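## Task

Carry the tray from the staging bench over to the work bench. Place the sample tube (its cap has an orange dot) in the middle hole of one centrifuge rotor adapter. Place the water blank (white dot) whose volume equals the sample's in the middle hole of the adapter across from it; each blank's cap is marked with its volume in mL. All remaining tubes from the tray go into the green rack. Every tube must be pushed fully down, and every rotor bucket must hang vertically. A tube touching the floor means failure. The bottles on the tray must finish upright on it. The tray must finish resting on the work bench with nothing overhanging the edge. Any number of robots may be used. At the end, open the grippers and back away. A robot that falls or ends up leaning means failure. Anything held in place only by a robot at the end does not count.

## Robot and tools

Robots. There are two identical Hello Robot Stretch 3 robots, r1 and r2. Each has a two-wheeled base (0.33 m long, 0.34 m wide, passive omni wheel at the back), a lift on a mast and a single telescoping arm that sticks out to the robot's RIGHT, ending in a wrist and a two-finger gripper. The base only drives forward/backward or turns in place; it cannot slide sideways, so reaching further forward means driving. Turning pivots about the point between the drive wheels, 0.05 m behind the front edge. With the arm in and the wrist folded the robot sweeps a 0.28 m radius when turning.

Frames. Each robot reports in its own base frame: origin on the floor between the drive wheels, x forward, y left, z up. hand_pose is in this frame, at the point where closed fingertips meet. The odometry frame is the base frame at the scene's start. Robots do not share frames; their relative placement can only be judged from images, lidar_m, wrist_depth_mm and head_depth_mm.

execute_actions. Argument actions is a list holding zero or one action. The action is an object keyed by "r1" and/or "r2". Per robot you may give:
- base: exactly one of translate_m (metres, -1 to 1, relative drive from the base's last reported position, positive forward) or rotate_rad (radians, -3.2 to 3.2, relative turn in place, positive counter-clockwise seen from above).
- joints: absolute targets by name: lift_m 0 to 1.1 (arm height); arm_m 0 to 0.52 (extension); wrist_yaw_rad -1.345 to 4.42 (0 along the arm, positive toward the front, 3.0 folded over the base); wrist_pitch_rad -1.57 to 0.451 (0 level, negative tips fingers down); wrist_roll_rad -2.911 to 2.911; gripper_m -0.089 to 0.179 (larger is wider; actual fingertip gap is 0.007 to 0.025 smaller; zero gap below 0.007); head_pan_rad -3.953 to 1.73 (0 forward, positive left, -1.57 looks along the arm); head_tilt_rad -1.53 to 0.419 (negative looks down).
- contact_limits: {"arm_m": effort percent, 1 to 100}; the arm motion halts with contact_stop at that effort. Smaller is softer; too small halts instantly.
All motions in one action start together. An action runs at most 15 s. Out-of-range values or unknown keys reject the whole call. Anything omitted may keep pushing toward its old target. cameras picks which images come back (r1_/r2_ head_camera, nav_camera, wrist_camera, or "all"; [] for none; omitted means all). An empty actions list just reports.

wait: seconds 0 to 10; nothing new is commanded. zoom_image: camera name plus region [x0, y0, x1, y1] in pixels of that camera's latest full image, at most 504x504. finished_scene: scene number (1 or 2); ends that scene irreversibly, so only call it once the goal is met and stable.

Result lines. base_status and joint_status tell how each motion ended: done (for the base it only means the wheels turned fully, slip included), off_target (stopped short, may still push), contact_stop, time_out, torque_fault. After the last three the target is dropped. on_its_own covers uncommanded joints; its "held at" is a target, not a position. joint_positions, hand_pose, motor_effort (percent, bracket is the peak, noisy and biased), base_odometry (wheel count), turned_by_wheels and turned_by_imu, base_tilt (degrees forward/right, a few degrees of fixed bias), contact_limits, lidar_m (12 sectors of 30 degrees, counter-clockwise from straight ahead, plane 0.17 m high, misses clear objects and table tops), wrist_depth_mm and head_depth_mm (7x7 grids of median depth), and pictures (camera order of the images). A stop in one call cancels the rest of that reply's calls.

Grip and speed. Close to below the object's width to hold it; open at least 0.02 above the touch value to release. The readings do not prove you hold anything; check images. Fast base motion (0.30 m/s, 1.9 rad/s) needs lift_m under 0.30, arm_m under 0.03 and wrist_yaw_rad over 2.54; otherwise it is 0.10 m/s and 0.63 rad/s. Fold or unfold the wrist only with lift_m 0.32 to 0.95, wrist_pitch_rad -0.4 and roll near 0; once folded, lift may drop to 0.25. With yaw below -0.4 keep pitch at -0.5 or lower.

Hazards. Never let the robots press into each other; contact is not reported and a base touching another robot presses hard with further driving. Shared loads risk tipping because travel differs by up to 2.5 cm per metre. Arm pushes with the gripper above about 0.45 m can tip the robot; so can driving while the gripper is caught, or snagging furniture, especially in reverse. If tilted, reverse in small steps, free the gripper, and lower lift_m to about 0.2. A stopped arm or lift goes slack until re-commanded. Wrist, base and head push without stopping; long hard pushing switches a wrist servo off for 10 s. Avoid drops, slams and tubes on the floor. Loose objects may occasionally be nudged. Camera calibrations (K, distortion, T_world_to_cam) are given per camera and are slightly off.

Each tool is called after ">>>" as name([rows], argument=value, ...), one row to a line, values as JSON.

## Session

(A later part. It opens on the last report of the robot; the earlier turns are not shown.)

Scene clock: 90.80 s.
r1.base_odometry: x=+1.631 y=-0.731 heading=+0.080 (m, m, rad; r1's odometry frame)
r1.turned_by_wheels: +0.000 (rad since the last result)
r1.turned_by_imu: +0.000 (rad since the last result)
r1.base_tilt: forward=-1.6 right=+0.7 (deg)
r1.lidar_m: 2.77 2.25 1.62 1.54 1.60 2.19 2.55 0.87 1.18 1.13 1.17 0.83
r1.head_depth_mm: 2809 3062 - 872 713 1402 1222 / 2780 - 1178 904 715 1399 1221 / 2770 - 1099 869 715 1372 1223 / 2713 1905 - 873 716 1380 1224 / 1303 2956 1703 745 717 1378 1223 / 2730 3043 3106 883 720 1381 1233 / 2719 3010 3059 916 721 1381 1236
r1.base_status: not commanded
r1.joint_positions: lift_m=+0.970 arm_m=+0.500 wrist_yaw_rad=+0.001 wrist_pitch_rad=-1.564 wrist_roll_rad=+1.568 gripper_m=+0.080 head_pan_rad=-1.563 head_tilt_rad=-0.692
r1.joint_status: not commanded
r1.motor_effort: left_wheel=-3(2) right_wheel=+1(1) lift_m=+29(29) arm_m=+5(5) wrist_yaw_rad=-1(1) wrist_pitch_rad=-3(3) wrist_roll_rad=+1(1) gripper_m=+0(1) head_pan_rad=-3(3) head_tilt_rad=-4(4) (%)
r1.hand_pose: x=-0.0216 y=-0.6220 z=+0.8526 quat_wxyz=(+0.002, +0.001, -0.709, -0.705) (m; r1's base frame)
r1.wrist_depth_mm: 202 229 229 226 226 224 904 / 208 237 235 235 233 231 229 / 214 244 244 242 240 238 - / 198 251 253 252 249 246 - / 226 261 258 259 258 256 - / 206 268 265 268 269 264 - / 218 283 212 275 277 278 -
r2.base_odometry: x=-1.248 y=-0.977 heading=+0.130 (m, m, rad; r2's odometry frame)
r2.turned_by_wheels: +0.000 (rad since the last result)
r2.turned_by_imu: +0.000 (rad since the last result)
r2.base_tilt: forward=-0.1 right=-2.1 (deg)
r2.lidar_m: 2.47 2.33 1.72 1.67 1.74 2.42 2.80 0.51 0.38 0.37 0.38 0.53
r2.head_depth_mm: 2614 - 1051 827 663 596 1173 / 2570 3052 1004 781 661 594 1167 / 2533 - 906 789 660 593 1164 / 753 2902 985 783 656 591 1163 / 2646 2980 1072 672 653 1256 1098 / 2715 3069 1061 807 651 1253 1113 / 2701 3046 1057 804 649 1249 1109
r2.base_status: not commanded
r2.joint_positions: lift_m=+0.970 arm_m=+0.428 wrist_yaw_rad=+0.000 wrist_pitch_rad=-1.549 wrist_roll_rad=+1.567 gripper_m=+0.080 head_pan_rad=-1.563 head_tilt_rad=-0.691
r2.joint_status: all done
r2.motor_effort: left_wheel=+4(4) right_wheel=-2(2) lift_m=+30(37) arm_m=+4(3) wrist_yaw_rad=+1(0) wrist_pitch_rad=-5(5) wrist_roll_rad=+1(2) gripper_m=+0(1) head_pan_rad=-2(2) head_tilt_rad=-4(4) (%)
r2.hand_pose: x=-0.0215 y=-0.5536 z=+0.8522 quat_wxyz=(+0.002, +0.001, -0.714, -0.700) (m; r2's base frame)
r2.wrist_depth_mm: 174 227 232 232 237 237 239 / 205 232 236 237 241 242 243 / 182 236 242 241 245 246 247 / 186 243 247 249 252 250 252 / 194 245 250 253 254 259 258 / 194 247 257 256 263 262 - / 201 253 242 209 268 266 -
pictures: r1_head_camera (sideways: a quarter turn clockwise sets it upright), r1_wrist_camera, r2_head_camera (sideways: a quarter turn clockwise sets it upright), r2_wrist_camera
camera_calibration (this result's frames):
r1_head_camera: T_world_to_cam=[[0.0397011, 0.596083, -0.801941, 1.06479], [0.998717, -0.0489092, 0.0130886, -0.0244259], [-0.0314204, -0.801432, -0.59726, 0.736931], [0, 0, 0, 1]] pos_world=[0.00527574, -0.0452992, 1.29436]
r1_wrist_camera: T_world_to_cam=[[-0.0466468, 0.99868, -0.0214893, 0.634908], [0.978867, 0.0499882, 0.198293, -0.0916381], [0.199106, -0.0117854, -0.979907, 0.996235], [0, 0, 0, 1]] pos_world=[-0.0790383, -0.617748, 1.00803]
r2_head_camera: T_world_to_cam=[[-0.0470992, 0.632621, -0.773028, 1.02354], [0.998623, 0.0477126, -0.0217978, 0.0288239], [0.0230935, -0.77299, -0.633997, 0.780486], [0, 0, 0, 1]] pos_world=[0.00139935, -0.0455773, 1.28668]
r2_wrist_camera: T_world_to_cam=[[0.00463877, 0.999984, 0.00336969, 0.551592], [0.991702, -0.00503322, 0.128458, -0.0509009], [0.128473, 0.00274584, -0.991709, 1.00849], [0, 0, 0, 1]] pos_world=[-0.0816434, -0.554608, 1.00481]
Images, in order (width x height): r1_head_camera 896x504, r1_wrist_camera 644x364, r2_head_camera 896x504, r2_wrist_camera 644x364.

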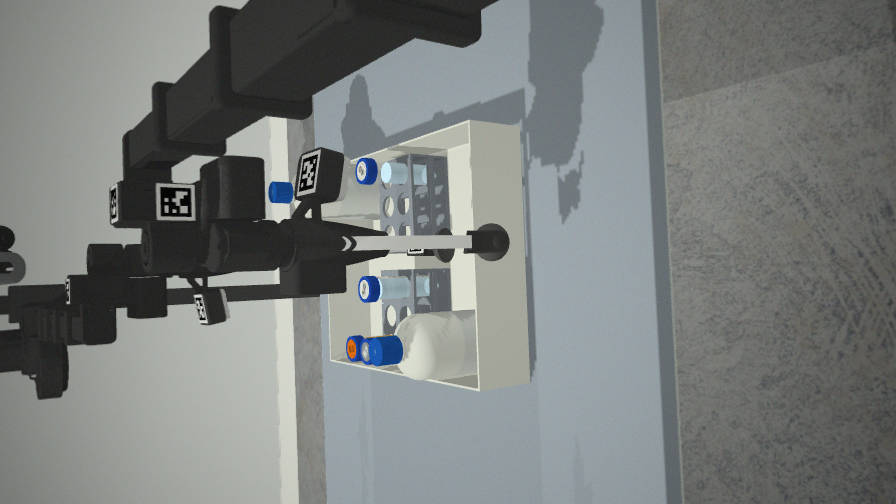

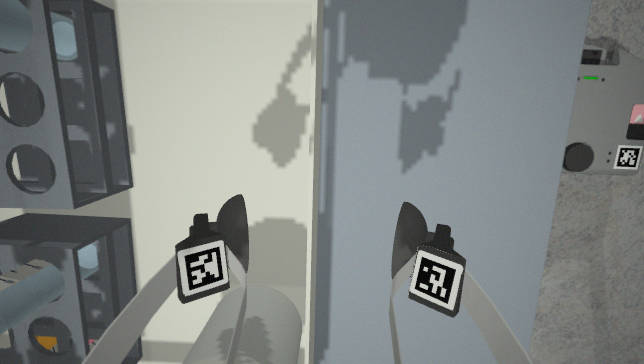

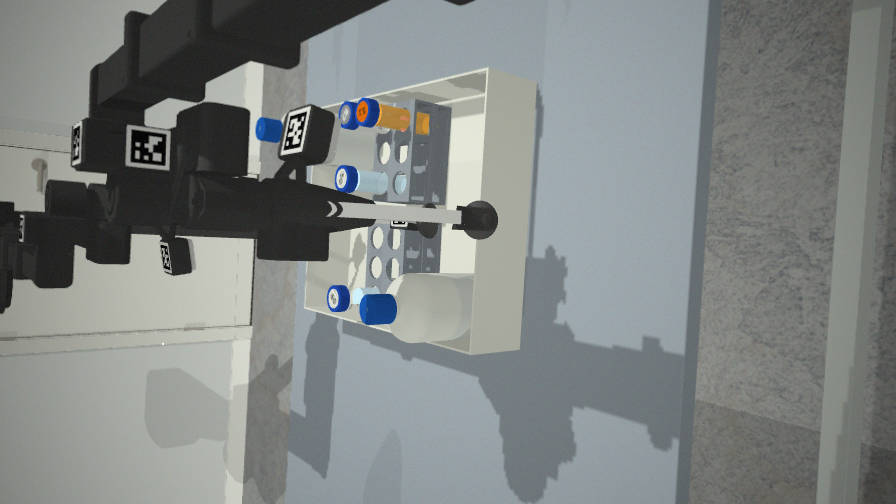

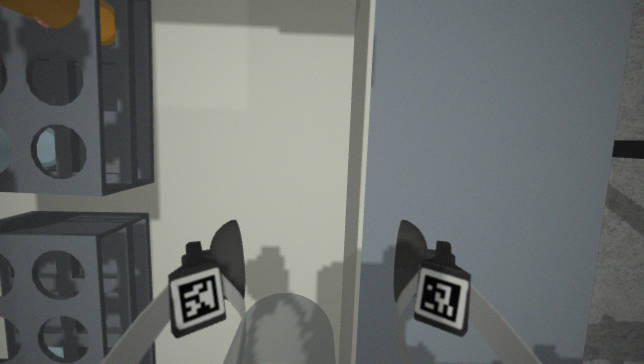

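>>> execute_actions([
  {"r1":{"joints":{"lift_m":0.915,"arm_m":0.504}},"r2":{"joints":{"lift_m":0.915,"arm_m":0.407}}},
], cameras=["r1_wrist_camera","r2_wrist_camera"])

>>> execute_actions([
  {"r1":{"joints":{"gripper_m":-0.04}},"r2":{"joints":{"gripper_m":-0.04}}},
], cameras=[])

>>> execute_actions([
  {"r1":{"joints":{"lift_m":0.95}},"r2":{"joints":{"lift_m":0.95}}},
], cameras=["r1_head_camera","r1_wrist_camera","r2_head_camera","r2_wrist_camera"])

Scene clock: 98.27 s.
r1.base_odometry: x=+1.631 y=-0.731 heading=+0.080 (m, m, rad; r1's odometry frame)
r1.turned_by_wheels: +0.000 (rad since the last result)
r1.turned_by_imu: +0.000 (rad since the last result)
r1.base_tilt: forward=-1.5 right=+0.8 (deg)
r1.lidar_m: 2.77 2.24 1.63 1.54 1.59 2.19 2.55 0.86 1.17 1.13 1.17 0.82
r1.head_depth_mm: 2799 3113 3179 - 671 1405 1218 / 2785 3022 - 841 714 1402 1222 / 2774 2979 1071 872 714 1367 1224 / 2758 884 - 872 718 1369 1232 / 1357 2951 1704 744 718 1377 1227 / 2708 3008 3035 882 719 1381 1231 / 2731 2974 3059 918 722 1378 1227
r1.base_status: not commanded
r1.joint_positions: lift_m=+0.915 arm_m=+0.504 wrist_yaw_rad=+0.001 wrist_pitch_rad=-1.564 wrist_roll_rad=+1.568 gripper_m=+0.080 head_pan_rad=-1.563 head_tilt_rad=-0.692
r1.joint_status: all done
r1.motor_effort: left_wheel=-2(2) right_wheel=+1(0) lift_m=+29(30) arm_m=+5(5) wrist_yaw_rad=+0(1) wrist_pitch_rad=-3(3) wrist_roll_rad=+1(1) gripper_m=+0(0) head_pan_rad=-2(2) head_tilt_rad=-5(6) (%)
r1.hand_pose: x=-0.0216 y=-0.6259 z=+0.7976 quat_wxyz=(+0.002, +0.001, -0.709, -0.705) (m; r1's base frame)
r1.wrist_depth_mm: 178 178 177 177 176 174 172 / 184 184 182 181 182 180 178 / 189 190 188 187 187 186 183 / 192 196 195 193 193 191 191 / 205 203 201 202 199 199 197 / 206 212 210 209 210 204 205 / 191 219 213 215 215 212 215
r2.base_odometry: x=-1.248 y=-0.977 heading=+0.130 (m, m, rad; r2's odometry frame)
r2.turned_by_wheels: +0.000 (rad since the last result)
r2.turned_by_imu: +0.000 (rad since the last result)
r2.base_tilt: forward=+0.0 right=-1.9 (deg)
r2.lidar_m: 2.48 2.33 1.72 1.67 1.75 2.43 2.80 0.51 0.38 0.37 0.38 0.53
r2.head_depth_mm: 2625 2928 - 786 647 595 1174 / 2627 2872 936 779 661 594 1167 / 2570 2792 - 786 657 593 1167 / 996 1668 1130 784 654 590 1159 / 2645 3032 1070 673 654 1255 1094 / 2715 3003 1070 809 652 1255 1105 / 2709 3083 1058 805 650 1254 1107
r2.base_status: not commanded
r2.joint_positions: lift_m=+0.915 arm_m=+0.407 wrist_yaw_rad=+0.000 wrist_pitch_rad=-1.549 wrist_roll_rad=+1.567 gripper_m=+0.080 head_pan_rad=-1.563 head_tilt_rad=-0.691
r2.joint_status: all done
r2.motor_effort: left_wheel=+3(3) right_wheel=-2(2) lift_m=+30(31) arm_m=-4(5) wrist_yaw_rad=+0(0) wrist_pitch_rad=-5(5) wrist_roll_rad=+2(2) gripper_m=+1(0) head_pan_rad=-2(2) head_tilt_rad=-3(3) (%)
r2.hand_pose: x=-0.0215 y=-0.5335 z=+0.7972 quat_wxyz=(+0.002, +0.001, -0.714, -0.700) (m; r2's base frame)
r2.wrist_depth_mm: 175 180 181 181 184 184 186 / 180 183 183 184 187 188 189 / 184 186 189 188 192 191 193 / 189 190 192 193 195 196 195 / 192 194 194 198 199 200 201 / 196 199 198 201 202 204 204 / 199 203 200 206 208 209 209
pictures: r1_wrist_camera, r2_wrist_camera
camera_calibration (this result's frames):
r1_wrist_camera: T_world_to_cam=[[-0.0466468, 0.998682, -0.0214049, 0.63763], [0.978867, 0.0499714, 0.198297, -0.0805474], [0.199106, -0.0117026, -0.979908, 0.942348], [0, 0, 0, 1]] pos_world=[-0.0790383, -0.621737, 0.953035]
r2_wrist_camera: T_world_to_cam=[[0.00463901, 0.999983, 0.00350237, 0.53154], [0.991702, -0.0050505, 0.128457, -0.0437434], [0.128473, 0.00287739, -0.991709, 0.953962], [0, 0, 0, 1]] pos_world=[-0.0816434, -0.534497, 0.94981]
Images, in order (width x height): r1_wrist_camera 644x364, r2_wrist_camera 644x364.

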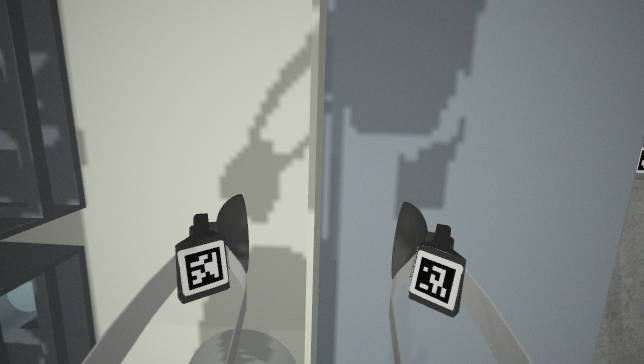

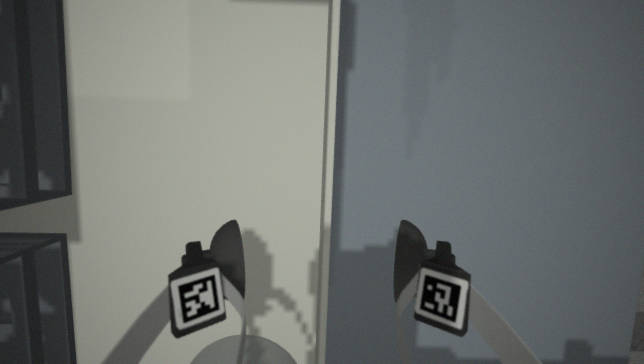

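Scene clock: 99.97 s.
r1.base_odometry: x=+1.631 y=-0.731 heading=+0.080 (m, m, rad; r1's odometry frame)
r1.turned_by_wheels: +0.000 (rad since the last result)
r1.turned_by_imu: +0.000 (rad since the last result)
r1.base_tilt: forward=-1.6 right=+0.7 (deg)
r1.lidar_m: 2.77 2.24 1.63 1.54 1.60 2.19 2.55 0.86 1.18 1.13 1.17 0.83
r1.head_depth_mm: 2793 3088 3194 - 672 1400 1225 / 2777 3047 - 841 713 1398 1221 / 2783 2968 1077 867 713 1377 1218 / 2754 884 - 873 716 1368 1227 / 1360 2951 1679 743 715 1368 1229 / 2701 3003 3037 881 721 1375 1231 / 2725 2983 3056 916 719 1380 1229
r1.base_status: not commanded
r1.joint_positions: lift_m=+0.915 arm_m=+0.504 wrist_yaw_rad=+0.001 wrist_pitch_rad=-1.555 wrist_roll_rad=+1.568 gripper_m=-0.039 head_pan_rad=-1.563 head_tilt_rad=-0.692
r1.joint_status: all done
r1.motor_effort: left_wheel=-2(2) right_wheel=+1(1) lift_m=+35(36) arm_m=+4(4) wrist_yaw_rad=-1(0) wrist_pitch_rad=-8(9) wrist_roll_rad=+1(1) gripper_m=-16(92) head_pan_rad=-3(3) head_tilt_rad=-5(5) (%)
r1.hand_pose: x=-0.0216 y=-0.6283 z=+0.7971 quat_wxyz=(+0.002, +0.001, -0.712, -0.702) (m; r1's base frame)
r1.wrist_depth_mm: 176 175 175 174 174 173 171 / 181 183 180 180 180 177 176 / 186 189 187 186 186 183 181 / 193 196 193 191 192 190 187 / 202 203 200 - 198 196 194 / 184 210 208 210 205 203 201 / 204 218 203 214 213 210 210
r2.base_odometry: x=-1.248 y=-0.977 heading=+0.130 (m, m, rad; r2's odometry frame)
r2.turned_by_wheels: +0.000 (rad since the last result)
r2.turned_by_imu: +0.000 (rad since the last result)
r2.base_tilt: forward=-0.1 right=-1.9 (deg)
r2.lidar_m: 2.47 2.32 1.73 1.67 1.74 2.43 2.80 0.51 0.38 0.37 0.38 0.54
r2.head_depth_mm: 2617 2917 - 784 645 597 1171 / 2638 2845 934 777 661 594 1166 / 2571 2783 - 787 660 592 1163 / 995 1646 1129 783 655 592 1158 / 2654 2990 1069 674 652 1257 1098 / 2696 3045 1064 807 650 1254 1108 / 2690 3099 1057 804 649 1254 1109
r2.base_status: not commanded
r2.joint_positions: lift_m=+0.915 arm_m=+0.407 wrist_yaw_rad=+0.000 wrist_pitch_rad=-1.549 wrist_roll_rad=+1.571 gripper_m=-0.039 head_pan_rad=-1.563 head_tilt_rad=-0.691
r2.joint_status: all done
r2.motor_effort: left_wheel=+3(4) right_wheel=-2(2) lift_m=+38(38) arm_m=-4(4) wrist_yaw_rad=+0(0) wrist_pitch_rad=-5(5) wrist_roll_rad=+0(1) gripper_m=-13(90) head_pan_rad=-2(2) head_tilt_rad=-3(4) (%)
r2.hand_pose: x=-0.0215 y=-0.5336 z=+0.7970 quat_wxyz=(+0.000, +0.000, -0.715, -0.700) (m; r2's base frame)
r2.wrist_depth_mm: 175 178 178 179 183 184 186 / 179 181 181 184 187 187 189 / 181 184 185 187 190 191 192 / 185 188 190 190 194 195 196 / 190 192 195 193 197 199 199 / 190 196 196 - 202 203 203 / 194 199 199 203 207 207 209
pictures: none
No camera images: the call's "cameras" was empty. Leave "cameras" out to get every camera's image.

Scene clock: 103.03 s.
r1.base_odometry: x=+1.631 y=-0.731 heading=+0.080 (m, m, rad; r1's odometry frame)
r1.turned_by_wheels: +0.000 (rad since the last result)
r1.turned_by_imu: +0.000 (rad since the last result)
r1.base_tilt: forward=-1.6 right=+0.6 (deg)
r1.lidar_m: 2.77 2.25 1.62 1.54 1.59 2.19 2.54 0.86 1.18 1.13 1.17 0.83
r1.head_depth_mm: 2811 3105 - - 712 1401 1224 / 2795 2983 1123 842 713 1404 1218 / 2773 - 1025 814 716 1372 1224 / 2734 870 - 857 717 1368 1222 / 1320 2945 962 752 718 1372 1229 / 2685 3031 1197 820 719 1376 1227 / 2732 3000 3063 918 723 1385 1230
r1.base_status: not commanded
r1.joint_positions: lift_m=+0.950 arm_m=+0.504 wrist_yaw_rad=+0.001 wrist_pitch_rad=-1.559 wrist_roll_rad=+1.568 gripper_m=-0.039 head_pan_rad=-1.563 head_tilt_rad=-0.692
r1.joint_status: all done
r1.motor_effort: left_wheel=-2(3) right_wheel=+1(1) lift_m=+44(50) arm_m=+4(4) wrist_yaw_rad=-1(1) wrist_pitch_rad=-6(8) wrist_roll_rad=+1(1) gripper_m=-14(14) head_pan_rad=-2(2) head_tilt_rad=-5(5) (%)
r1.hand_pose: x=-0.0216 y=-0.6273 z=+0.8318 quat_wxyz=(+0.002, +0.001, -0.711, -0.703) (m; r1's base frame)
r1.wrist_depth_mm: 159 158 156 158 206 205 204 / 168 168 166 168 213 212 209 / 179 180 177 180 220 219 216 / 187 193 191 191 227 226 226 / 206 210 205 119 235 232 - / 194 227 224 229 243 241 - / 217 246 208 244 254 251 -
r2.base_odometry: x=-1.248 y=-0.977 heading=+0.130 (m, m, rad; r2's odometry frame)
r2.turned_by_wheels: +0.000 (rad since the last result)
r2.turned_by_imu: +0.000 (rad since the last result)
r2.base_tilt: forward=+0.0 right=-1.8 (deg)
r2.lidar_m: 2.47 2.33 1.72 1.67 1.74 2.43 2.79 0.51 0.38 0.37 0.38 0.53
r2.head_depth_mm: 2619 2844 - 799 663 597 1172 / 2643 - 852 674 661 594 1168 / 2604 - - 768 659 591 1165 / 797 2902 881 739 656 591 1161 / 2636 3008 979 737 653 1258 1094 / 2693 3056 1063 808 652 1256 1112 / 2700 3063 1057 804 648 1253 1107
r2.base_status: not commanded
r2.joint_positions: lift_m=+0.950 arm_m=+0.407 wrist_yaw_rad=-0.001 wrist_pitch_rad=-1.547 wrist_roll_rad=+1.572 gripper_m=-0.039 head_pan_rad=-1.563 head_tilt_rad=-0.691
r2.joint_status: all done
r2.motor_effort: left_wheel=+2(15) right_wheel=-2(11) lift_m=+52(57) arm_m=-4(4) wrist_yaw_rad=+1(0) wrist_pitch_rad=-6(6) wrist_roll_rad=+0(1) gripper_m=-13(13) head_pan_rad=-2(2) head_tilt_rad=-2(4) (%)
r2.hand_pose: x=-0.0215 y=-0.5342 z=+0.8315 quat_wxyz=(+0.000, -0.001, -0.715, -0.699) (m; r2's base frame)
r2.wrist_depth_mm: 124 113 150 210 217 217 216 / 196 156 182 208 220 221 221 / 194 200 202 204 225 226 224 / 192 198 199 200 230 230 233 / 193 198 196 199 234 236 237 / 190 192 193 - 238 239 - / 188 189 190 217 243 245 -
pictures: r1_head_camera (sideways: a quarter turn clockwise sets it upright), r1_wrist_camera, r2_head_camera (sideways: a quarter turn clockwise sets it upright), r2_wrist_camera
camera_calibration (this result's frames):
r1_head_camera: T_world_to_cam=[[0.0397011, 0.596083, -0.801941, 1.06479], [0.998717, -0.0489092, 0.0130886, -0.0244259], [-0.0314204, -0.801432, -0.59726, 0.736931], [0, 0, 0, 1]] pos_world=[0.00527574, -0.0452992, 1.29436]
r1_wrist_camera: T_world_to_cam=[[-0.0466551, 0.998561, -0.0264292, 0.643837], [0.978865, 0.0509768, 0.19805, -0.0864377], [0.199113, -0.0166306, -0.979835, 0.97275], [0, 0, 0, 1]] pos_world=[-0.0790376, -0.622327, 0.98727]
r2_head_camera: T_world_to_cam=[[-0.047097, 0.632677, -0.772982, 1.02348], [0.998623, 0.0477102, -0.0217949, 0.0288201], [0.02309, -0.772945, -0.634053, 0.780559], [0, 0, 0, 1]] pos_world=[0.00139915, -0.0455762, 1.28667]
r2_wrist_camera: T_world_to_cam=[[0.0107114, 0.999942, 0.000717066, 0.534513], [0.99164, -0.0107146, 0.128591, -0.0513067], [0.128591, -0.000666315, -0.991697, 0.986066], [0, 0, 0, 1]] pos_world=[-0.0816473, -0.534375, 0.984094]
Images, in order (width x height): r1_head_camera 896x504, r1_wrist_camera 644x364, r2_head_camera 896x504, r2_wrist_camera 644x364.

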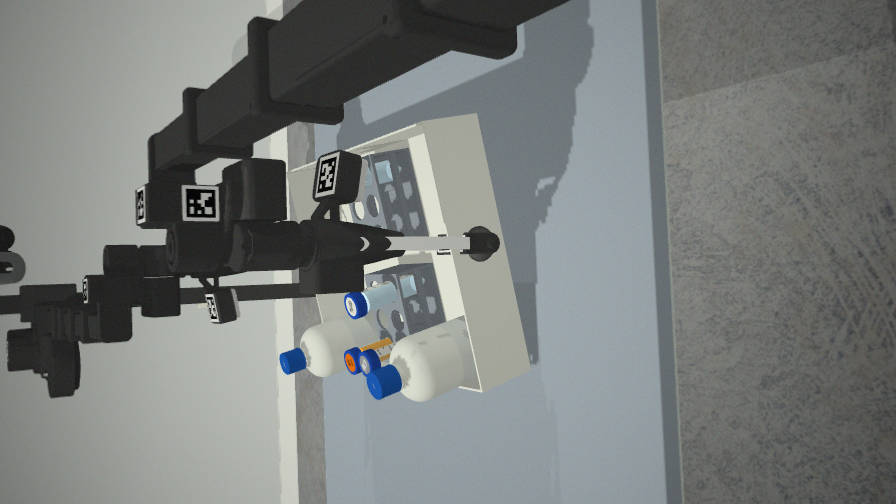

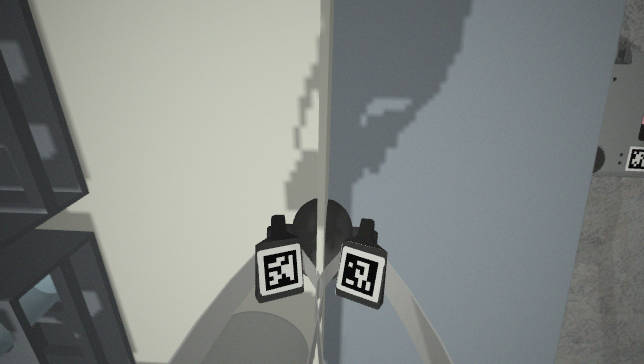

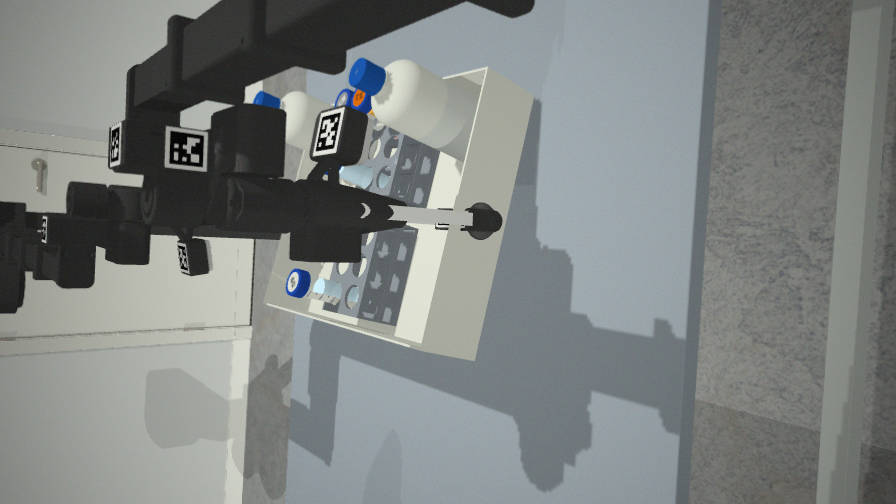

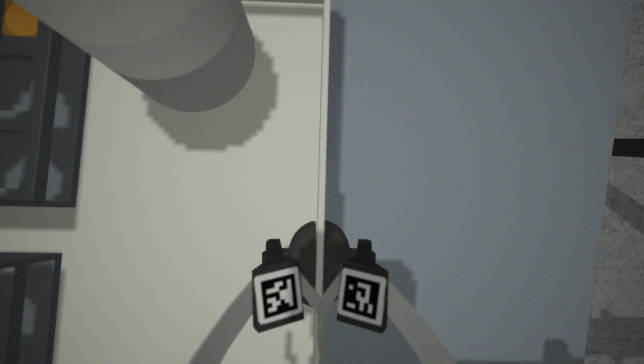

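>>> execute_actions([
  {"r1":{"joints":{"lift_m":0.915}},"r2":{"joints":{"lift_m":0.915}}},
], cameras=[])

>>> execute_actions([
  {"r1":{"joints":{"gripper_m":0.06}},"r2":{"joints":{"gripper_m":0.06}}},
], cameras=[])

>>> execute_actions([
  {"r1":{"joints":{"lift_m":1.0}},"r2":{"joints":{"lift_m":1.0}}},
], cameras=[])

>>> execute_actions([
  {"r1":{"base":{"translate_m":0.13},"joints":{"arm_m":0.0,"wrist_roll_rad":0,"gripper_m":0.13}},"r2":{"base":{"translate_m":-0.09},"joints":{"arm_m":0.0,"wrist_roll_rad":0,"gripper_m":0.13}}},
], cameras=[])

>>> execute_actions([
  {"r1":{"joints":{"wrist_pitch_rad":0}},"r2":{"joints":{"wrist_pitch_rad":0}}},
], cameras=[])

>>> execute_actions([
  {"r1":{"joints":{"lift_m":0.78,"arm_m":0.1}},"r2":{"joints":{"lift_m":0.78}}},
], cameras=["r1_head_camera","r1_wrist_camera","r2_head_camera","r2_wrist_camera"])

Scene clock: 121.43 s.
r1.base_odometry: x=+1.631 y=-0.731 heading=+0.080 (m, m, rad; r1's odometry frame)
r1.turned_by_wheels: +0.000 (rad since the last result)
r1.turned_by_imu: -0.001 (rad since the last result)
r1.base_tilt: forward=-1.6 right=+0.5 (deg)
r1.lidar_m: 2.77 2.24 1.63 1.54 1.59 2.18 2.55 0.86 1.18 1.13 1.17 0.83
r1.head_depth_mm: 2808 3123 3197 - 672 1397 1221 / 2777 3051 - 841 714 1398 1224 / 2771 2965 1073 873 716 1367 1225 / 2748 884 - 875 718 1368 1230 / 1356 2980 1048 752 716 1375 1224 / 2699 3035 3065 850 721 1380 1227 / 2738 3011 3085 917 721 1372 1229
r1.base_status: not commanded
r1.joint_positions: lift_m=+0.915 arm_m=+0.504 wrist_yaw_rad=+0.001 wrist_pitch_rad=-1.560 wrist_roll_rad=+1.568 gripper_m=-0.039 head_pan_rad=-1.563 head_tilt_rad=-0.692
r1.joint_status: all done
r1.motor_effort: left_wheel=-3(3) right_wheel=+2(3) lift_m=+32(38) arm_m=+3(4) wrist_yaw_rad=-1(1) wrist_pitch_rad=-6(6) wrist_roll_rad=+1(1) gripper_m=-15(14) head_pan_rad=-2(3) head_tilt_rad=-7(6) (%)
r1.hand_pose: x=-0.0216 y=-0.6270 z=+0.7974 quat_wxyz=(+0.002, +0.001, -0.711, -0.704) (m; r1's base frame)
r1.wrist_depth_mm: 178 178 177 175 175 173 172 / 183 184 182 181 181 179 176 / 186 190 188 187 186 185 183 / 193 197 195 193 192 191 188 / 204 203 201 - 199 197 196 / 188 212 209 210 206 204 204 / 194 218 213 214 214 211 213
r2.base_odometry: x=-1.248 y=-0.977 heading=+0.130 (m, m, rad; r2's odometry frame)
r2.turned_by_wheels: +0.000 (rad since the last result)
r2.turned_by_imu: +0.000 (rad since the last result)
r2.base_tilt: forward=+0.0 right=-2.0 (deg)
r2.lidar_m: 2.47 2.33 1.73 1.67 1.74 2.42 2.79 0.51 0.38 0.37 0.38 0.53
r2.head_depth_mm: 2620 2927 - 786 645 596 1171 / 2651 2858 877 676 662 595 1169 / 2568 2795 - 788 659 591 1160 / 997 1660 1130 807 656 591 1160 / 2645 2999 1070 781 652 1259 1098 / 2697 3045 1067 809 651 1247 1108 / 2719 3037 1060 806 649 1248 1108
r2.base_status: not commanded
r2.joint_positions: lift_m=+0.915 arm_m=+0.407 wrist_yaw_rad=-0.001 wrist_pitch_rad=-1.547 wrist_roll_rad=+1.572 gripper_m=-0.039 head_pan_rad=-1.563 head_tilt_rad=-0.691
r2.joint_status: all done
r2.motor_effort: left_wheel=+3(3) right_wheel=-3(3) lift_m=+33(44) arm_m=-4(4) wrist_yaw_rad=+1(1) wrist_pitch_rad=-6(6) wrist_roll_rad=+0(0) gripper_m=-13(14) head_pan_rad=-2(2) head_tilt_rad=-3(3) (%)
r2.hand_pose: x=-0.0215 y=-0.5342 z=+0.7971 quat_wxyz=(+0.000, -0.001, -0.715, -0.699) (m; r2's base frame)
r2.wrist_depth_mm: 91 101 151 182 183 184 185 / 179 182 184 185 185 188 187 / 182 186 188 189 192 190 191 / 188 190 191 193 194 195 196 / 192 194 193 196 199 199 199 / 193 198 199 - 204 203 203 / 198 202 203 205 207 209 210
pictures: none
No camera images: the call's "cameras" was empty. Leave "cameras" out to get every camera's image.

Scene clock: 122.93 s.
r1.base_odometry: x=+1.631 y=-0.731 heading=+0.080 (m, m, rad; r1's odometry frame)
r1.turned_by_wheels: +0.000 (rad since the last result)
r1.turned_by_imu: +0.000 (rad since the last result)
r1.base_tilt: forward=-1.6 right=+0.7 (deg)
r1.lidar_m: 2.76 2.24 1.63 1.54 1.59 2.19 2.54 0.87 1.18 1.13 1.17 0.83
r1.head_depth_mm: 2786 3123 3197 - 673 1401 1218 / 2776 3022 - 842 714 1398 1226 / 2786 2997 1073 867 716 1370 1223 / 2755 880 - 872 716 1370 1225 / 1358 2901 1053 750 718 1377 1222 / 2691 3024 3062 850 719 1374 1226 / 2717 3001 3071 917 723 1381 1231
r1.base_status: not commanded
r1.joint_positions: lift_m=+0.915 arm_m=+0.504 wrist_yaw_rad=+0.001 wrist_pitch_rad=-1.563 wrist_roll_rad=+1.568 gripper_m=+0.060 head_pan_rad=-1.563 head_tilt_rad=-0.692
r1.joint_status: all done
r1.motor_effort: left_wheel=-3(3) right_wheel=+2(3) lift_m=+31(31) arm_m=+4(4) wrist_yaw_rad=+0(0) wrist_pitch_rad=-4(5) wrist_roll_rad=+1(0) gripper_m=-1(81) head_pan_rad=-3(3) head_tilt_rad=-6(6) (%)
r1.hand_pose: x=-0.0216 y=-0.6264 z=+0.7974 quat_wxyz=(+0.002, +0.001, -0.710, -0.705) (m; r1's base frame)
r1.wrist_depth_mm: 178 179 177 176 175 174 172 / 184 184 183 181 181 180 178 / 187 191 188 188 187 185 183 / 193 197 194 194 193 191 189 / 204 204 201 200 199 199 196 / 186 211 210 208 209 204 205 / 205 220 215 216 215 211 214
r2.base_odometry: x=-1.248 y=-0.977 heading=+0.130 (m, m, rad; r2's odometry frame)
r2.turned_by_wheels: +0.000 (rad since the last result)
r2.turned_by_imu: +0.000 (rad since the last result)
r2.base_tilt: forward=+0.0 right=-2.0 (deg)
r2.lidar_m: 2.47 2.33 1.73 1.67 1.75 2.43 2.80 0.51 0.38 0.37 0.38 0.53
r2.head_depth_mm: 2602 2892 - 786 645 596 1173 / 2662 2874 877 675 661 594 1170 / 2569 2789 - 786 657 591 1164 / 1000 1661 1128 800 655 590 1164 / 2664 3022 1074 783 653 1259 1093 / 2682 3022 1064 807 651 1253 1112 / 2724 3043 1059 805 649 1250 1110
r2.base_status: not commanded
r2.joint_positions: lift_m=+0.915 arm_m=+0.407 wrist_yaw_rad=-0.001 wrist_pitch_rad=-1.548 wrist_roll_rad=+1.572 gripper_m=+0.060 head_pan_rad=-1.563 head_tilt_rad=-0.691
r2.joint_status: all done
r2.motor_effort: left_wheel=+3(3) right_wheel=-4(3) lift_m=+33(33) arm_m=-3(4) wrist_yaw_rad=+1(0) wrist_pitch_rad=-5(6) wrist_roll_rad=+0(0) gripper_m=+1(81) head_pan_rad=-2(2) head_tilt_rad=-4(3) (%)
r2.hand_pose: x=-0.0215 y=-0.5338 z=+0.7971 quat_wxyz=(+0.000, -0.001, -0.715, -0.699) (m; r2's base frame)
r2.wrist_depth_mm: 92 101 152 180 184 185 186 / 181 183 183 185 187 188 189 / 183 186 188 188 192 191 192 / 187 190 190 193 194 195 197 / 193 194 194 196 198 200 201 / 194 199 - 200 - 205 205 / 198 202 204 205 209 208 209
pictures: none
No camera images: the call's "cameras" was empty. Leave "cameras" out to get every camera's image.

Scene clock: 124.53 s.
r1.base_odometry: x=+1.631 y=-0.731 heading=+0.080 (m, m, rad; r1's odometry frame)
r1.turned_by_wheels: +0.000 (rad since the last result)
r1.turned_by_imu: +0.000 (rad since the last result)
r1.base_tilt: forward=-1.7 right=+0.6 (deg)
r1.lidar_m: 2.77 2.24 1.63 1.54 1.59 2.18 2.55 0.86 1.18 1.13 1.17 0.83
r1.head_depth_mm: 2809 - 1144 904 713 1388 1218 / 2751 - 1242 903 716 1395 1224 / 2717 3159 1081 870 717 1371 1224 / 1288 - 1069 870 717 1370 1222 / 1082 2941 1008 753 719 1371 1232 / 2719 3074 3076 848 720 1377 1229 / 2708 3005 3091 916 721 1381 1236
r1.base_status: not commanded
r1.joint_positions: lift_m=+1.000 arm_m=+0.504 wrist_yaw_rad=+0.001 wrist_pitch_rad=-1.563 wrist_roll_rad=+1.568 gripper_m=+0.060 head_pan_rad=-1.563 head_tilt_rad=-0.692
r1.joint_status: all done
r1.motor_effort: left_wheel=-3(3) right_wheel=+2(2) lift_m=+41(43) arm_m=+3(4) wrist_yaw_rad=-1(1) wrist_pitch_rad=-4(4) wrist_roll_rad=+1(1) gripper_m=+0(0) head_pan_rad=-3(2) head_tilt_rad=-5(5) (%)
r1.hand_pose: x=-0.0216 y=-0.6262 z=+0.8821 quat_wxyz=(+0.002, +0.001, -0.710, -0.705) (m; r1's base frame)
r1.wrist_depth_mm: 197 253 257 254 254 251 928 / 209 262 263 264 261 261 - / 219 268 272 270 271 268 - / 228 280 282 280 280 279 - / 249 279 291 289 288 286 - / 207 272 291 300 303 300 - / 251 282 232 283 308 - -
r2.base_odometry: x=-1.248 y=-0.977 heading=+0.130 (m, m, rad; r2's odometry frame)
r2.turned_by_wheels: +0.000 (rad since the last result)
r2.turned_by_imu: +0.000 (rad since the last result)
r2.base_tilt: forward=-0.1 right=-1.8 (deg)
r2.lidar_m: 2.48 2.33 1.73 1.67 1.75 2.42 2.80 0.51 0.38 0.37 0.39 0.53
r2.head_depth_mm: 2544 2981 1097 829 664 596 1171 / 2559 3063 914 676 662 594 1169 / 731 - 889 788 658 591 1163 / 729 2913 984 804 657 591 1163 / 2640 3062 1065 782 653 1255 1095 / 2698 3059 1069 808 650 1254 1110 / 2722 3076 1060 805 648 1250 1109
r2.base_status: not commanded
r2.joint_positions: lift_m=+1.000 arm_m=+0.407 wrist_yaw_rad=-0.001 wrist_pitch_rad=-1.549 wrist_roll_rad=+1.572 gripper_m=+0.060 head_pan_rad=-1.563 head_tilt_rad=-0.691
r2.joint_status: all done
r2.motor_effort: left_wheel=+3(3) right_wheel=-3(3) lift_m=+46(48) arm_m=-4(4) wrist_yaw_rad=+0(1) wrist_pitch_rad=-5(5) wrist_roll_rad=+0(0) gripper_m=+0(1) head_pan_rad=-3(2) head_tilt_rad=-5(2) (%)
r2.hand_pose: x=-0.0215 y=-0.5336 z=+0.8818 quat_wxyz=(+0.000, -0.001, -0.715, -0.700) (m; r2's base frame)
r2.wrist_depth_mm: 180 126 153 261 263 265 989 / 208 179 215 268 269 269 - / 211 265 271 273 274 278 - / 215 274 275 279 279 282 - / 220 275 276 281 283 286 - / 223 278 - 292 - 293 - / 229 266 297 293 299 298 -
pictures: none
No camera images: the call's "cameras" was empty. Leave "cameras" out to get every camera's image.

Scene clock: 129.40 s.
r1.base_odometry: x=+1.760 y=-0.721 heading=+0.080 (m, m, rad; r1's odometry frame)
r1.turned_by_wheels: +0.000 (rad since the last result)
r1.turned_by_imu: -0.001 (rad since the last result)
r1.base_tilt: forward=-1.7 right=+0.6 (deg)
r1.lidar_m: 2.64 2.25 1.62 1.54 1.59 2.19 2.68 0.98 1.18 1.13 1.17 0.72
r1.head_depth_mm: 2788 3139 3183 - - - - / 2775 3094 1242 887 - - - / 2729 3067 1246 889 - - - / 1240 3013 1077 743 719 994 1229 / 2761 3042 3051 912 716 1375 1228 / 2727 3006 3052 913 720 1375 1230 / 2727 2999 3084 917 721 1382 1235
r1.base_status: done
r1.joint_positions: lift_m=+1.000 arm_m=+0.002 wrist_yaw_rad=+0.001 wrist_pitch_rad=-1.567 wrist_roll_rad=+0.002 gripper_m=+0.130 head_pan_rad=-1.563 head_tilt_rad=-0.692
r1.joint_status: all done
joint sent to its limit — the command would take r1.arm_m past its lower limit, so that joint was sent only as far as its limit.
r1.motor_effort: left_wheel=-2(2) right_wheel=+1(5) lift_m=+41(41) arm_m=-4(4) wrist_yaw_rad=-1(1) wrist_pitch_rad=-2(4) wrist_roll_rad=-1(3) gripper_m=+0(85) head_pan_rad=-2(2) head_tilt_rad=-6(4) (%)
r1.hand_pose: x=-0.0217 y=-0.1240 z=+0.8821 quat_wxyz=(+0.501, +0.499, -0.501, -0.499) (m; r1's base frame)
r1.wrist_depth_mm: 980 997 - 994 951 960 979 / - - - - 994 995 977 / - - - - - - - / - - - - - - - / - - - - - - - / - - - - - - - / - - - - - - -
r2.base_odometry: x=-1.337 y=-0.989 heading=+0.130 (m, m, rad; r2's odometry frame)
r2.turned_by_wheels: +0.000 (rad since the last result)
r2.turned_by_imu: +0.000 (rad since the last result)
r2.base_tilt: forward=-0.1 right=-2.1 (deg)
r2.lidar_m: 2.56 2.33 1.73 1.67 1.75 2.43 2.70 0.51 0.38 0.37 0.38 0.53
r2.head_depth_mm: 2612 2957 2822 - - - 971 / 2622 2965 1095 - - - - / 1359 2898 870 - - - - / 2627 2993 989 805 673 925 - / 2656 3007 994 801 655 1260 1179 / 2668 3048 1061 778 651 1255 1114 / 2713 3050 1061 805 648 1246 1110
r2.base_status: done
r2.joint_positions: lift_m=+1.000 arm_m=+0.001 wrist_yaw_rad=+0.000 wrist_pitch_rad=-1.552 wrist_roll_rad=+0.003 gripper_m=+0.130 head_pan_rad=-1.563 head_tilt_rad=-0.691
r2.joint_status: all done
r2.motor_effort: left_wheel=+3(4) right_wheel=-2(6) lift_m=+45(45) arm_m=-4(5) wrist_yaw_rad=+1(1) wrist_pitch_rad=-3(5) wrist_roll_rad=+0(2) gripper_m=+1(82) head_pan_rad=-2(2) head_tilt_rad=-3(3) (%)
r2.hand_pose: x=-0.0216 y=-0.1262 z=+0.8818 quat_wxyz=(+0.504, +0.495, -0.505, -0.496) (m; r2's base frame)
r2.wrist_depth_mm: 939 970 951 985 965 - - / 958 985 - - - - - / - - - - - - - / - - - - - - - / - - - - - - - / - - - - - - - / - - - - - - -
pictures: none
No camera images: the call's "cameras" was empty. Leave "cameras" out to get every camera's image.

Scene clock: 131.00 s.
r1.base_odometry: x=+1.760 y=-0.721 heading=+0.080 (m, m, rad; r1's odometry frame)
r1.turned_by_wheels: +0.000 (rad since the last result)
r1.turned_by_imu: +0.000 (rad since the last result)
r1.base_tilt: forward=-1.6 right=+0.6 (deg)
r1.lidar_m: 2.64 2.25 1.63 1.54 1.59 2.19 2.67 0.97 1.18 1.13 1.17 0.72
r1.head_depth_mm: 2812 3124 3183 - - - - / 2769 3091 3235 - - - - / 2750 3044 3258 - - - - / 1167 3023 1722 - - 1372 1212 / 2716 3036 3215 914 719 1371 1228 / 2722 3049 3062 917 720 1373 1228 / 2701 3012 3097 917 722 1378 1231
r1.base_status: not commanded
r1.joint_positions: lift_m=+1.000 arm_m=+0.002 wrist_yaw_rad=+0.001 wrist_pitch_rad=-0.021 wrist_roll_rad=+0.002 gripper_m=+0.130 head_pan_rad=-1.563 head_tilt_rad=-0.692
r1.joint_status: all done
r1.motor_effort: left_wheel=-2(2) right_wheel=+1(1) lift_m=+41(41) arm_m=-4(5) wrist_yaw_rad=-1(1) wrist_pitch_rad=+11(11) wrist_roll_rad=-1(1) gripper_m=+0(1) head_pan_rad=-3(3) head_tilt_rad=-5(4) (%)
r1.hand_pose: x=-0.0211 y=-0.4027 z=+1.1089 quat_wxyz=(+0.707, +0.008, -0.707, -0.007) (m; r1's base frame)
r1.wrist_depth_mm: - - - - - - - / - - - - - - - / - - - - - - - / - - - - - - - / - - - - - - - / 788 703 769 669 771 - 845 / 570 588 590 475 602 573 614
r2.base_odometry: x=-1.337 y=-0.989 heading=+0.130 (m, m, rad; r2's odometry frame)
r2.turned_by_wheels: +0.000 (rad since the last result)
r2.turned_by_imu: +0.000 (rad since the last result)
r2.base_tilt: forward=-0.1 right=-2.0 (deg)
r2.lidar_m: 2.56 2.33 1.73 1.67 1.74 2.43 2.71 0.51 0.38 0.37 0.38 0.53
r2.head_depth_mm: 2603 2959 2918 - - - 974 / 2618 2972 - - - - 1167 / 1412 2950 - - - - 1157 / 2638 3002 1132 811 656 590 1157 / 2666 3007 995 801 653 1254 1094 / 2680 3045 1062 779 650 1254 1113 / 2718 3107 1062 804 648 1251 1109
r2.base_status: not commanded
r2.joint_positions: lift_m=+1.000 arm_m=+0.001 wrist_yaw_rad=+0.000 wrist_pitch_rad=-0.025 wrist_roll_rad=+0.003 gripper_m=+0.130 head_pan_rad=-1.563 head_tilt_rad=-0.691
r2.joint_status: all done
r2.motor_effort: left_wheel=+3(3) right_wheel=-2(2) lift_m=+45(46) arm_m=-4(4) wrist_yaw_rad=+0(0) wrist_pitch_rad=+14(14) wrist_roll_rad=+0(0) gripper_m=+1(1) head_pan_rad=-2(2) head_tilt_rad=-3(4) (%)
r2.hand_pose: x=-0.0215 y=-0.4011 z=+1.1081 quat_wxyz=(+0.706, +0.009, -0.708, -0.009) (m; r2's base frame)
r2.wrist_depth_mm: - - - - - - - / - - - - - - - / - - - - - - - / - - - - - - - / - - - - - - - / 804 - 714 689 820 - - / 627 573 553 522 654 624 678
pictures: none
No camera images: the call's "cameras" was empty. Leave "cameras" out to get every camera's image.

Scene clock: 133.83 s.
r1.base_odometry: x=+1.760 y=-0.721 heading=+0.080 (m, m, rad; r1's odometry frame)
r1.turned_by_wheels: +0.000 (rad since the last result)
r1.turned_by_imu: +0.000 (rad since the last result)
r1.base_tilt: forward=-1.7 right=+0.5 (deg)
r1.lidar_m: 2.64 2.25 1.62 1.53 1.60 2.19 2.68 0.98 1.18 1.13 1.17 0.72
r1.head_depth_mm: 2780 3117 1235 865 712 - - / 2796 3074 1236 870 715 - - / 2781 3041 1240 869 715 - - / 2684 1329 1079 746 752 1392 1201 / 2699 3041 3073 914 718 1377 1230 / 2739 3033 3044 914 719 1381 1230 / 2726 3015 3067 917 721 1370 1230
r1.base_status: not commanded
r1.joint_positions: lift_m=+0.780 arm_m=+0.100 wrist_yaw_rad=+0.001 wrist_pitch_rad=-0.020 wrist_roll_rad=+0.002 gripper_m=+0.130 head_pan_rad=-1.563 head_tilt_rad=-0.692
r1.joint_status: all done
r1.motor_effort: left_wheel=-2(2) right_wheel=+1(0) lift_m=+29(35) arm_m=+5(5) wrist_yaw_rad=-1(1) wrist_pitch_rad=+10(11) wrist_roll_rad=-1(0) gripper_m=+0(1) head_pan_rad=-3(2) head_tilt_rad=-5(5) (%)
r1.hand_pose: x=-0.0211 y=-0.5003 z=+0.8897 quat_wxyz=(+0.707, +0.008, -0.707, -0.007) (m; r1's base frame)
r1.wrist_depth_mm: - - - - - - - / - - - - - - - / - - - - - - - / - 816 841 315 686 872 - / 478 531 513 312 455 438 580 / 352 332 363 312 312 - 316 / 273 276 280 284 293 293 302
r2.base_odometry: x=-1.337 y=-0.989 heading=+0.130 (m, m, rad; r2's odometry frame)
r2.turned_by_wheels: +0.000 (rad since the last result)
r2.turned_by_imu: +0.000 (rad since the last result)
r2.base_tilt: forward=+0.0 right=-1.9 (deg)
r2.lidar_m: 2.56 2.33 1.72 1.67 1.74 2.43 2.71 0.51 0.38 0.37 0.38 0.53
r2.head_depth_mm: 2624 2946 1103 829 663 595 - / 2652 2968 1095 824 644 594 - / 2553 1166 872 681 660 - - / 2518 2961 990 805 656 589 1159 / 2646 3022 999 800 637 1260 1091 / 2700 3036 1063 777 652 1258 1112 / 2704 3062 1059 804 649 1259 1111
r2.base_status: not commanded
r2.joint_positions: lift_m=+0.780 arm_m=+0.001 wrist_yaw_rad=+0.000 wrist_pitch_rad=-0.023 wrist_roll_rad=+0.003 gripper_m=+0.130 head_pan_rad=-1.563 head_tilt_rad=-0.691
r2.joint_status: all done
r2.motor_effort: left_wheel=+3(3) right_wheel=-3(2) lift_m=+30(36) arm_m=-4(4) wrist_yaw_rad=+0(0) wrist_pitch_rad=+13(14) wrist_roll_rad=+0(0) gripper_m=+1(1) head_pan_rad=-2(2) head_tilt_rad=-3(4) (%)
r2.hand_pose: x=-0.0215 y=-0.4011 z=+0.8889 quat_wxyz=(+0.706, +0.008, -0.708, -0.008) (m; r2's base frame)
r2.wrist_depth_mm: - - - - - - - / - - - - - - - / - - - - - - - / - - - 353 - - - / 562 431 449 351 593 652 632 / 320 - 295 303 380 - 419 / 298 281 297 301 307 295 321
pictures: r1_head_camera (sideways: a quarter turn clockwise sets it upright), r1_wrist_camera, r2_head_camera (sideways: a quarter turn clockwise sets it upright), r2_wrist_camera
camera_calibration (this result's frames):
r1_head_camera: T_world_to_cam=[[0.0397011, 0.596083, -0.801941, 1.06479], [0.998717, -0.0489091, 0.0130886, -0.0244259], [-0.0314203, -0.801432, -0.59726, 0.736931], [0, 0, 0, 1]] pos_world=[0.00527575, -0.0452992, 1.29436]
r1_wrist_camera: T_world_to_cam=[[-0.998987, -0.0177507, 0.0413443, -0.0702842], [-0.0442389, 0.21988, -0.974523, 1.00129], [0.00820772, -0.975365, -0.220443, -0.127846], [0, 0, 0, 1]] pos_world=[-0.0248677, -0.346108, 0.950507]
r2_head_camera: T_world_to_cam=[[-0.047097, 0.632677, -0.772982, 1.02348], [0.998623, 0.0477102, -0.0217949, 0.0288201], [0.02309, -0.772945, -0.634053, 0.780559], [0, 0, 0, 1]] pos_world=[0.00139915, -0.0455762, 1.28667]
r2_wrist_camera: T_world_to_cam=[[-0.99965, 0.0244262, -0.0101284, -0.001922], [0.013744, 0.15273, -0.988172, 0.979989], [-0.0225904, -0.987966, -0.153013, -0.101732], [0, 0, 0, 1]] pos_world=[-0.0176884, -0.250135, 0.952812]
Images, in order (width x height): r1_head_camera 896x504, r1_wrist_camera 644x364, r2_head_camera 896x504, r2_wrist_camera 644x364.

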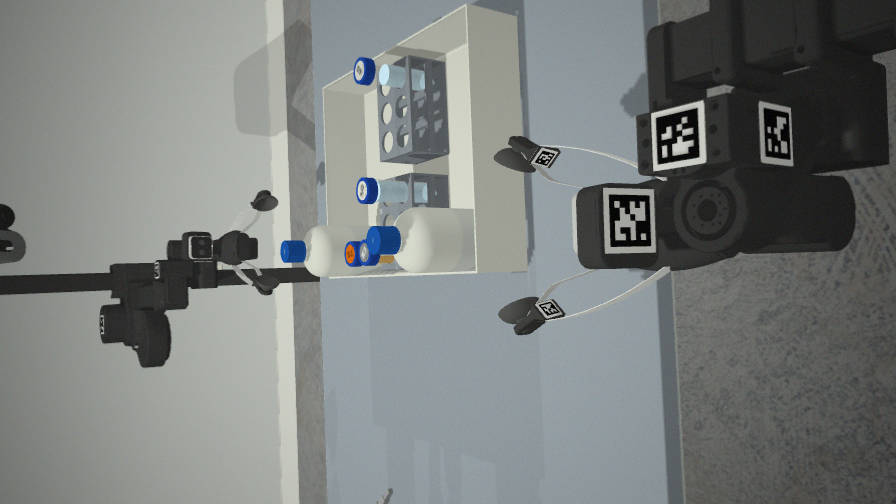

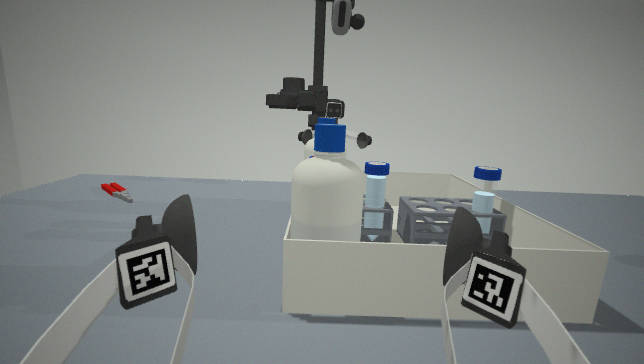

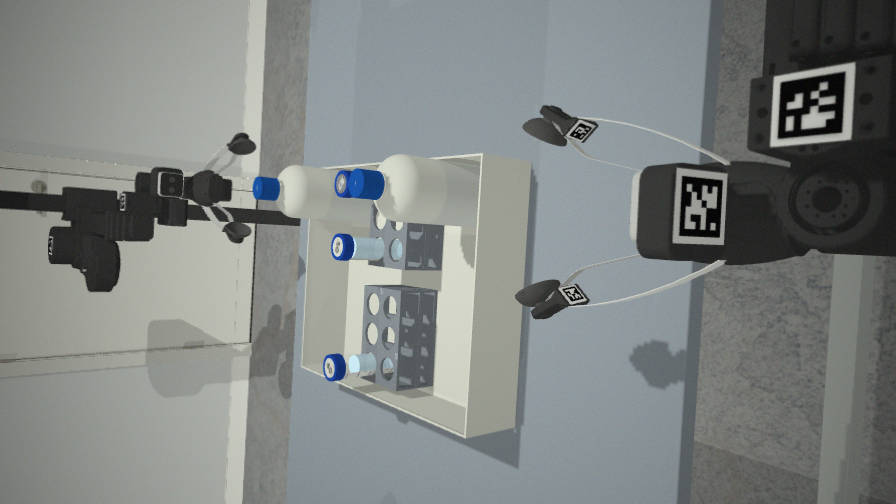

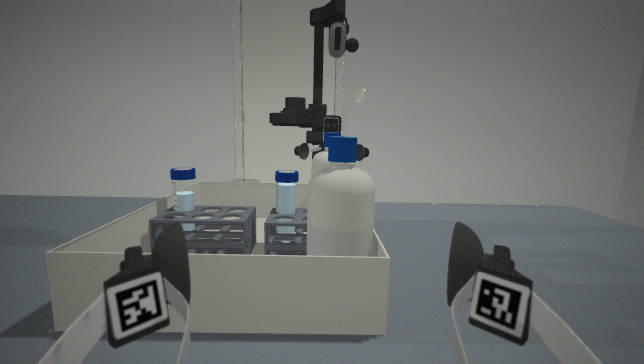

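>>> execute_actions([
  {"r1":{"base":{"translate_m":-0.008},"joints":{"lift_m":0.757,"arm_m":0.295}},"r2":{"base":{"translate_m":-0.022},"joints":{"lift_m":0.757,"arm_m":0.232}}},
], cameras=["r1_head_camera","r1_wrist_camera","r2_head_camera","r2_wrist_camera"])

Scene clock: 142.00 s.
r1.base_odometry: x=+1.752 y=-0.721 heading=+0.080 (m, m, rad; r1's odometry frame)
r1.turned_by_wheels: +0.000 (rad since the last result)
r1.turned_by_imu: -0.001 (rad since the last result)
r1.base_tilt: forward=-1.6 right=+0.6 (deg)
r1.lidar_m: 2.64 2.25 1.63 1.54 1.60 2.19 2.67 0.97 1.18 1.13 1.17 0.73
r1.head_depth_mm: 2791 3106 1239 867 713 1396 - / 2766 3093 1242 886 - 1381 1228 / 2783 3109 1248 904 - 1369 1223 / 2769 2947 951 726 697 1378 1222 / 2654 1435 3030 914 718 1367 1227 / 2703 3023 3075 916 719 1375 1227 / 2724 3020 3064 918 721 1379 1231
r1.base_status: done
r1.joint_positions: lift_m=+0.757 arm_m=+0.295 wrist_yaw_rad=+0.001 wrist_pitch_rad=-0.020 wrist_roll_rad=+0.002 gripper_m=+0.130 head_pan_rad=-1.563 head_tilt_rad=-0.692
r1.joint_status: all done
r1.motor_effort: left_wheel=-2(6) right_wheel=+1(2) lift_m=+28(30) arm_m=+5(5) wrist_yaw_rad=-1(1) wrist_pitch_rad=+10(10) wrist_roll_rad=-1(1) gripper_m=+1(0) head_pan_rad=-3(3) head_tilt_rad=-5(6) (%)
r1.hand_pose: x=-0.0211 y=-0.6953 z=+0.8668 quat_wxyz=(+0.707, +0.008, -0.707, -0.007) (m; r1's base frame)
r1.wrist_depth_mm: - - - - - - - / - - - - - - - / - - - 121 - - - / - - 653 120 393 - - / 423 460 119 107 257 373 277 / 312 290 123 109 269 - 264 / 240 243 132 113 239 254 263
r2.base_odometry: x=-1.359 y=-0.992 heading=+0.130 (m, m, rad; r2's odometry frame)
r2.turned_by_wheels: +0.000 (rad since the last result)
r2.turned_by_imu: +0.000 (rad since the last result)
r2.base_tilt: forward=-0.2 right=-2.0 (deg)
r2.lidar_m: 2.59 2.33 1.73 1.67 1.75 2.43 2.69 0.51 0.38 0.37 0.38 0.53
r2.head_depth_mm: 2611 2932 1104 827 674 - - / 2657 2968 1094 854 - 1269 1135 / 2601 2886 941 670 - 591 1167 / 1411 2820 967 784 639 589 1160 / 2649 3000 995 800 654 1259 1097 / 2662 3029 1021 779 650 1255 1111 / 2711 3067 1060 804 650 1252 1107
r2.base_status: done
r2.joint_positions: lift_m=+0.757 arm_m=+0.232 wrist_yaw_rad=+0.000 wrist_pitch_rad=-0.023 wrist_roll_rad=+0.003 gripper_m=+0.130 head_pan_rad=-1.563 head_tilt_rad=-0.691
r2.joint_status: all done
r2.motor_effort: left_wheel=+3(6) right_wheel=-2(5) lift_m=+30(31) arm_m=+4(3) wrist_yaw_rad=+0(1) wrist_pitch_rad=+13(13) wrist_roll_rad=-1(1) gripper_m=+1(1) head_pan_rad=-2(2) head_tilt_rad=-2(4) (%)
r2.hand_pose: x=-0.0215 y=-0.6321 z=+0.8660 quat_wxyz=(+0.706, +0.008, -0.708, -0.008) (m; r2's base frame)
r2.wrist_depth_mm: - - - - - - - / - - - - - - - / - - - 116 - - - / - - 433 116 - - - / 282 408 257 102 106 557 555 / 246 - 217 100 104 - 365 / 224 236 222 103 108 257 282
pictures: r1_head_camera (sideways: a quarter turn clockwise sets it upright), r1_wrist_camera, r2_head_camera (sideways: a quarter turn clockwise sets it upright), r2_wrist_camera
camera_calibration (this result's frames):
r1_head_camera: T_world_to_cam=[[0.0397015, 0.596083, -0.801941, 1.06479], [0.998717, -0.0489098, 0.0130886, -0.0244259], [-0.0314208, -0.801432, -0.59726, 0.736931], [0, 0, 0, 1]] pos_world=[0.00527572, -0.0452992, 1.29436]
r1_wrist_camera: T_world_to_cam=[[-0.998987, -0.0177318, 0.0413498, -0.0727914], [-0.0442372, 0.219543, -0.974599, 1.02168], [0.00820333, -0.975442, -0.220105, -0.323451], [0, 0, 0, 1]] pos_world=[-0.0248682, -0.5411, 0.927544]
r2_head_camera: T_world_to_cam=[[-0.0470948, 0.632677, -0.772982, 1.02348], [0.998624, 0.0477067, -0.0217949, 0.0288201], [0.0230873, -0.772945, -0.634053, 0.780559], [0, 0, 0, 1]] pos_world=[0.001399, -0.0455762, 1.28667]
r2_wrist_camera: T_world_to_cam=[[-0.999651, 0.0244117, -0.0101333, 0.00348693], [0.0137419, 0.152521, -0.988205, 0.992498], [-0.0225782, -0.987999, -0.152803, -0.333687], [0, 0, 0, 1]] pos_world=[-0.0176871, -0.481144, 0.929838]
Images, in order (width x height): r1_head_camera 896x504, r1_wrist_camera 644x364, r2_head_camera 896x504, r2_wrist_camera 644x364.

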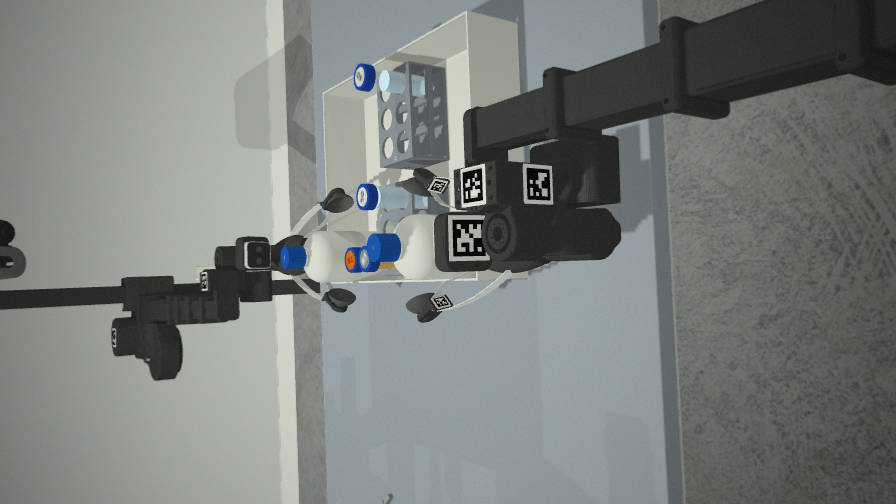

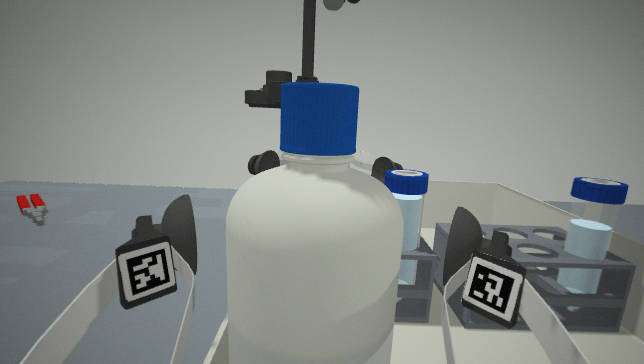

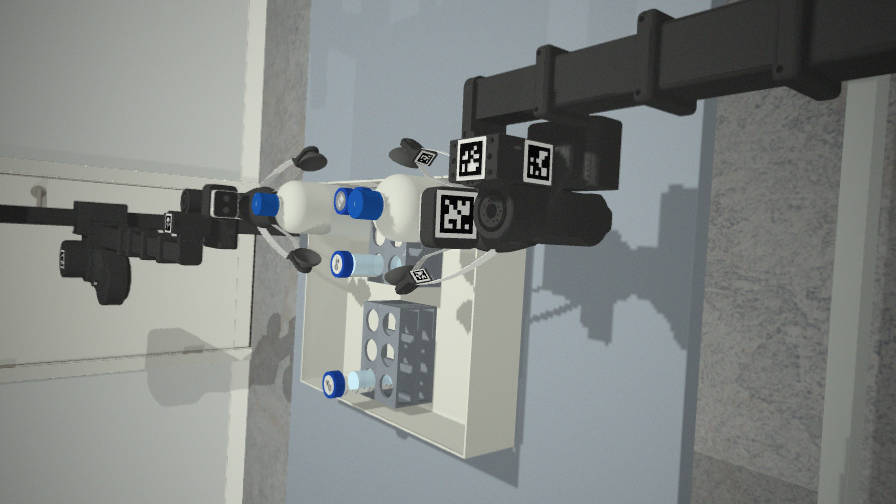

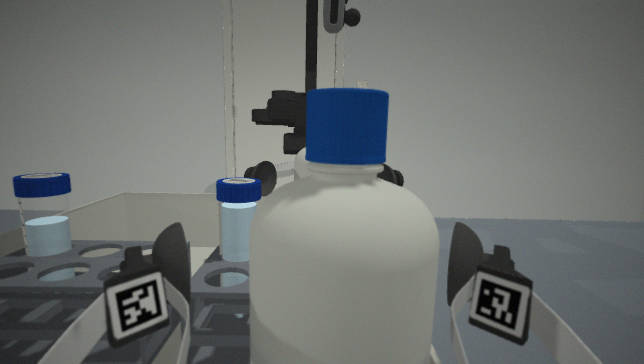

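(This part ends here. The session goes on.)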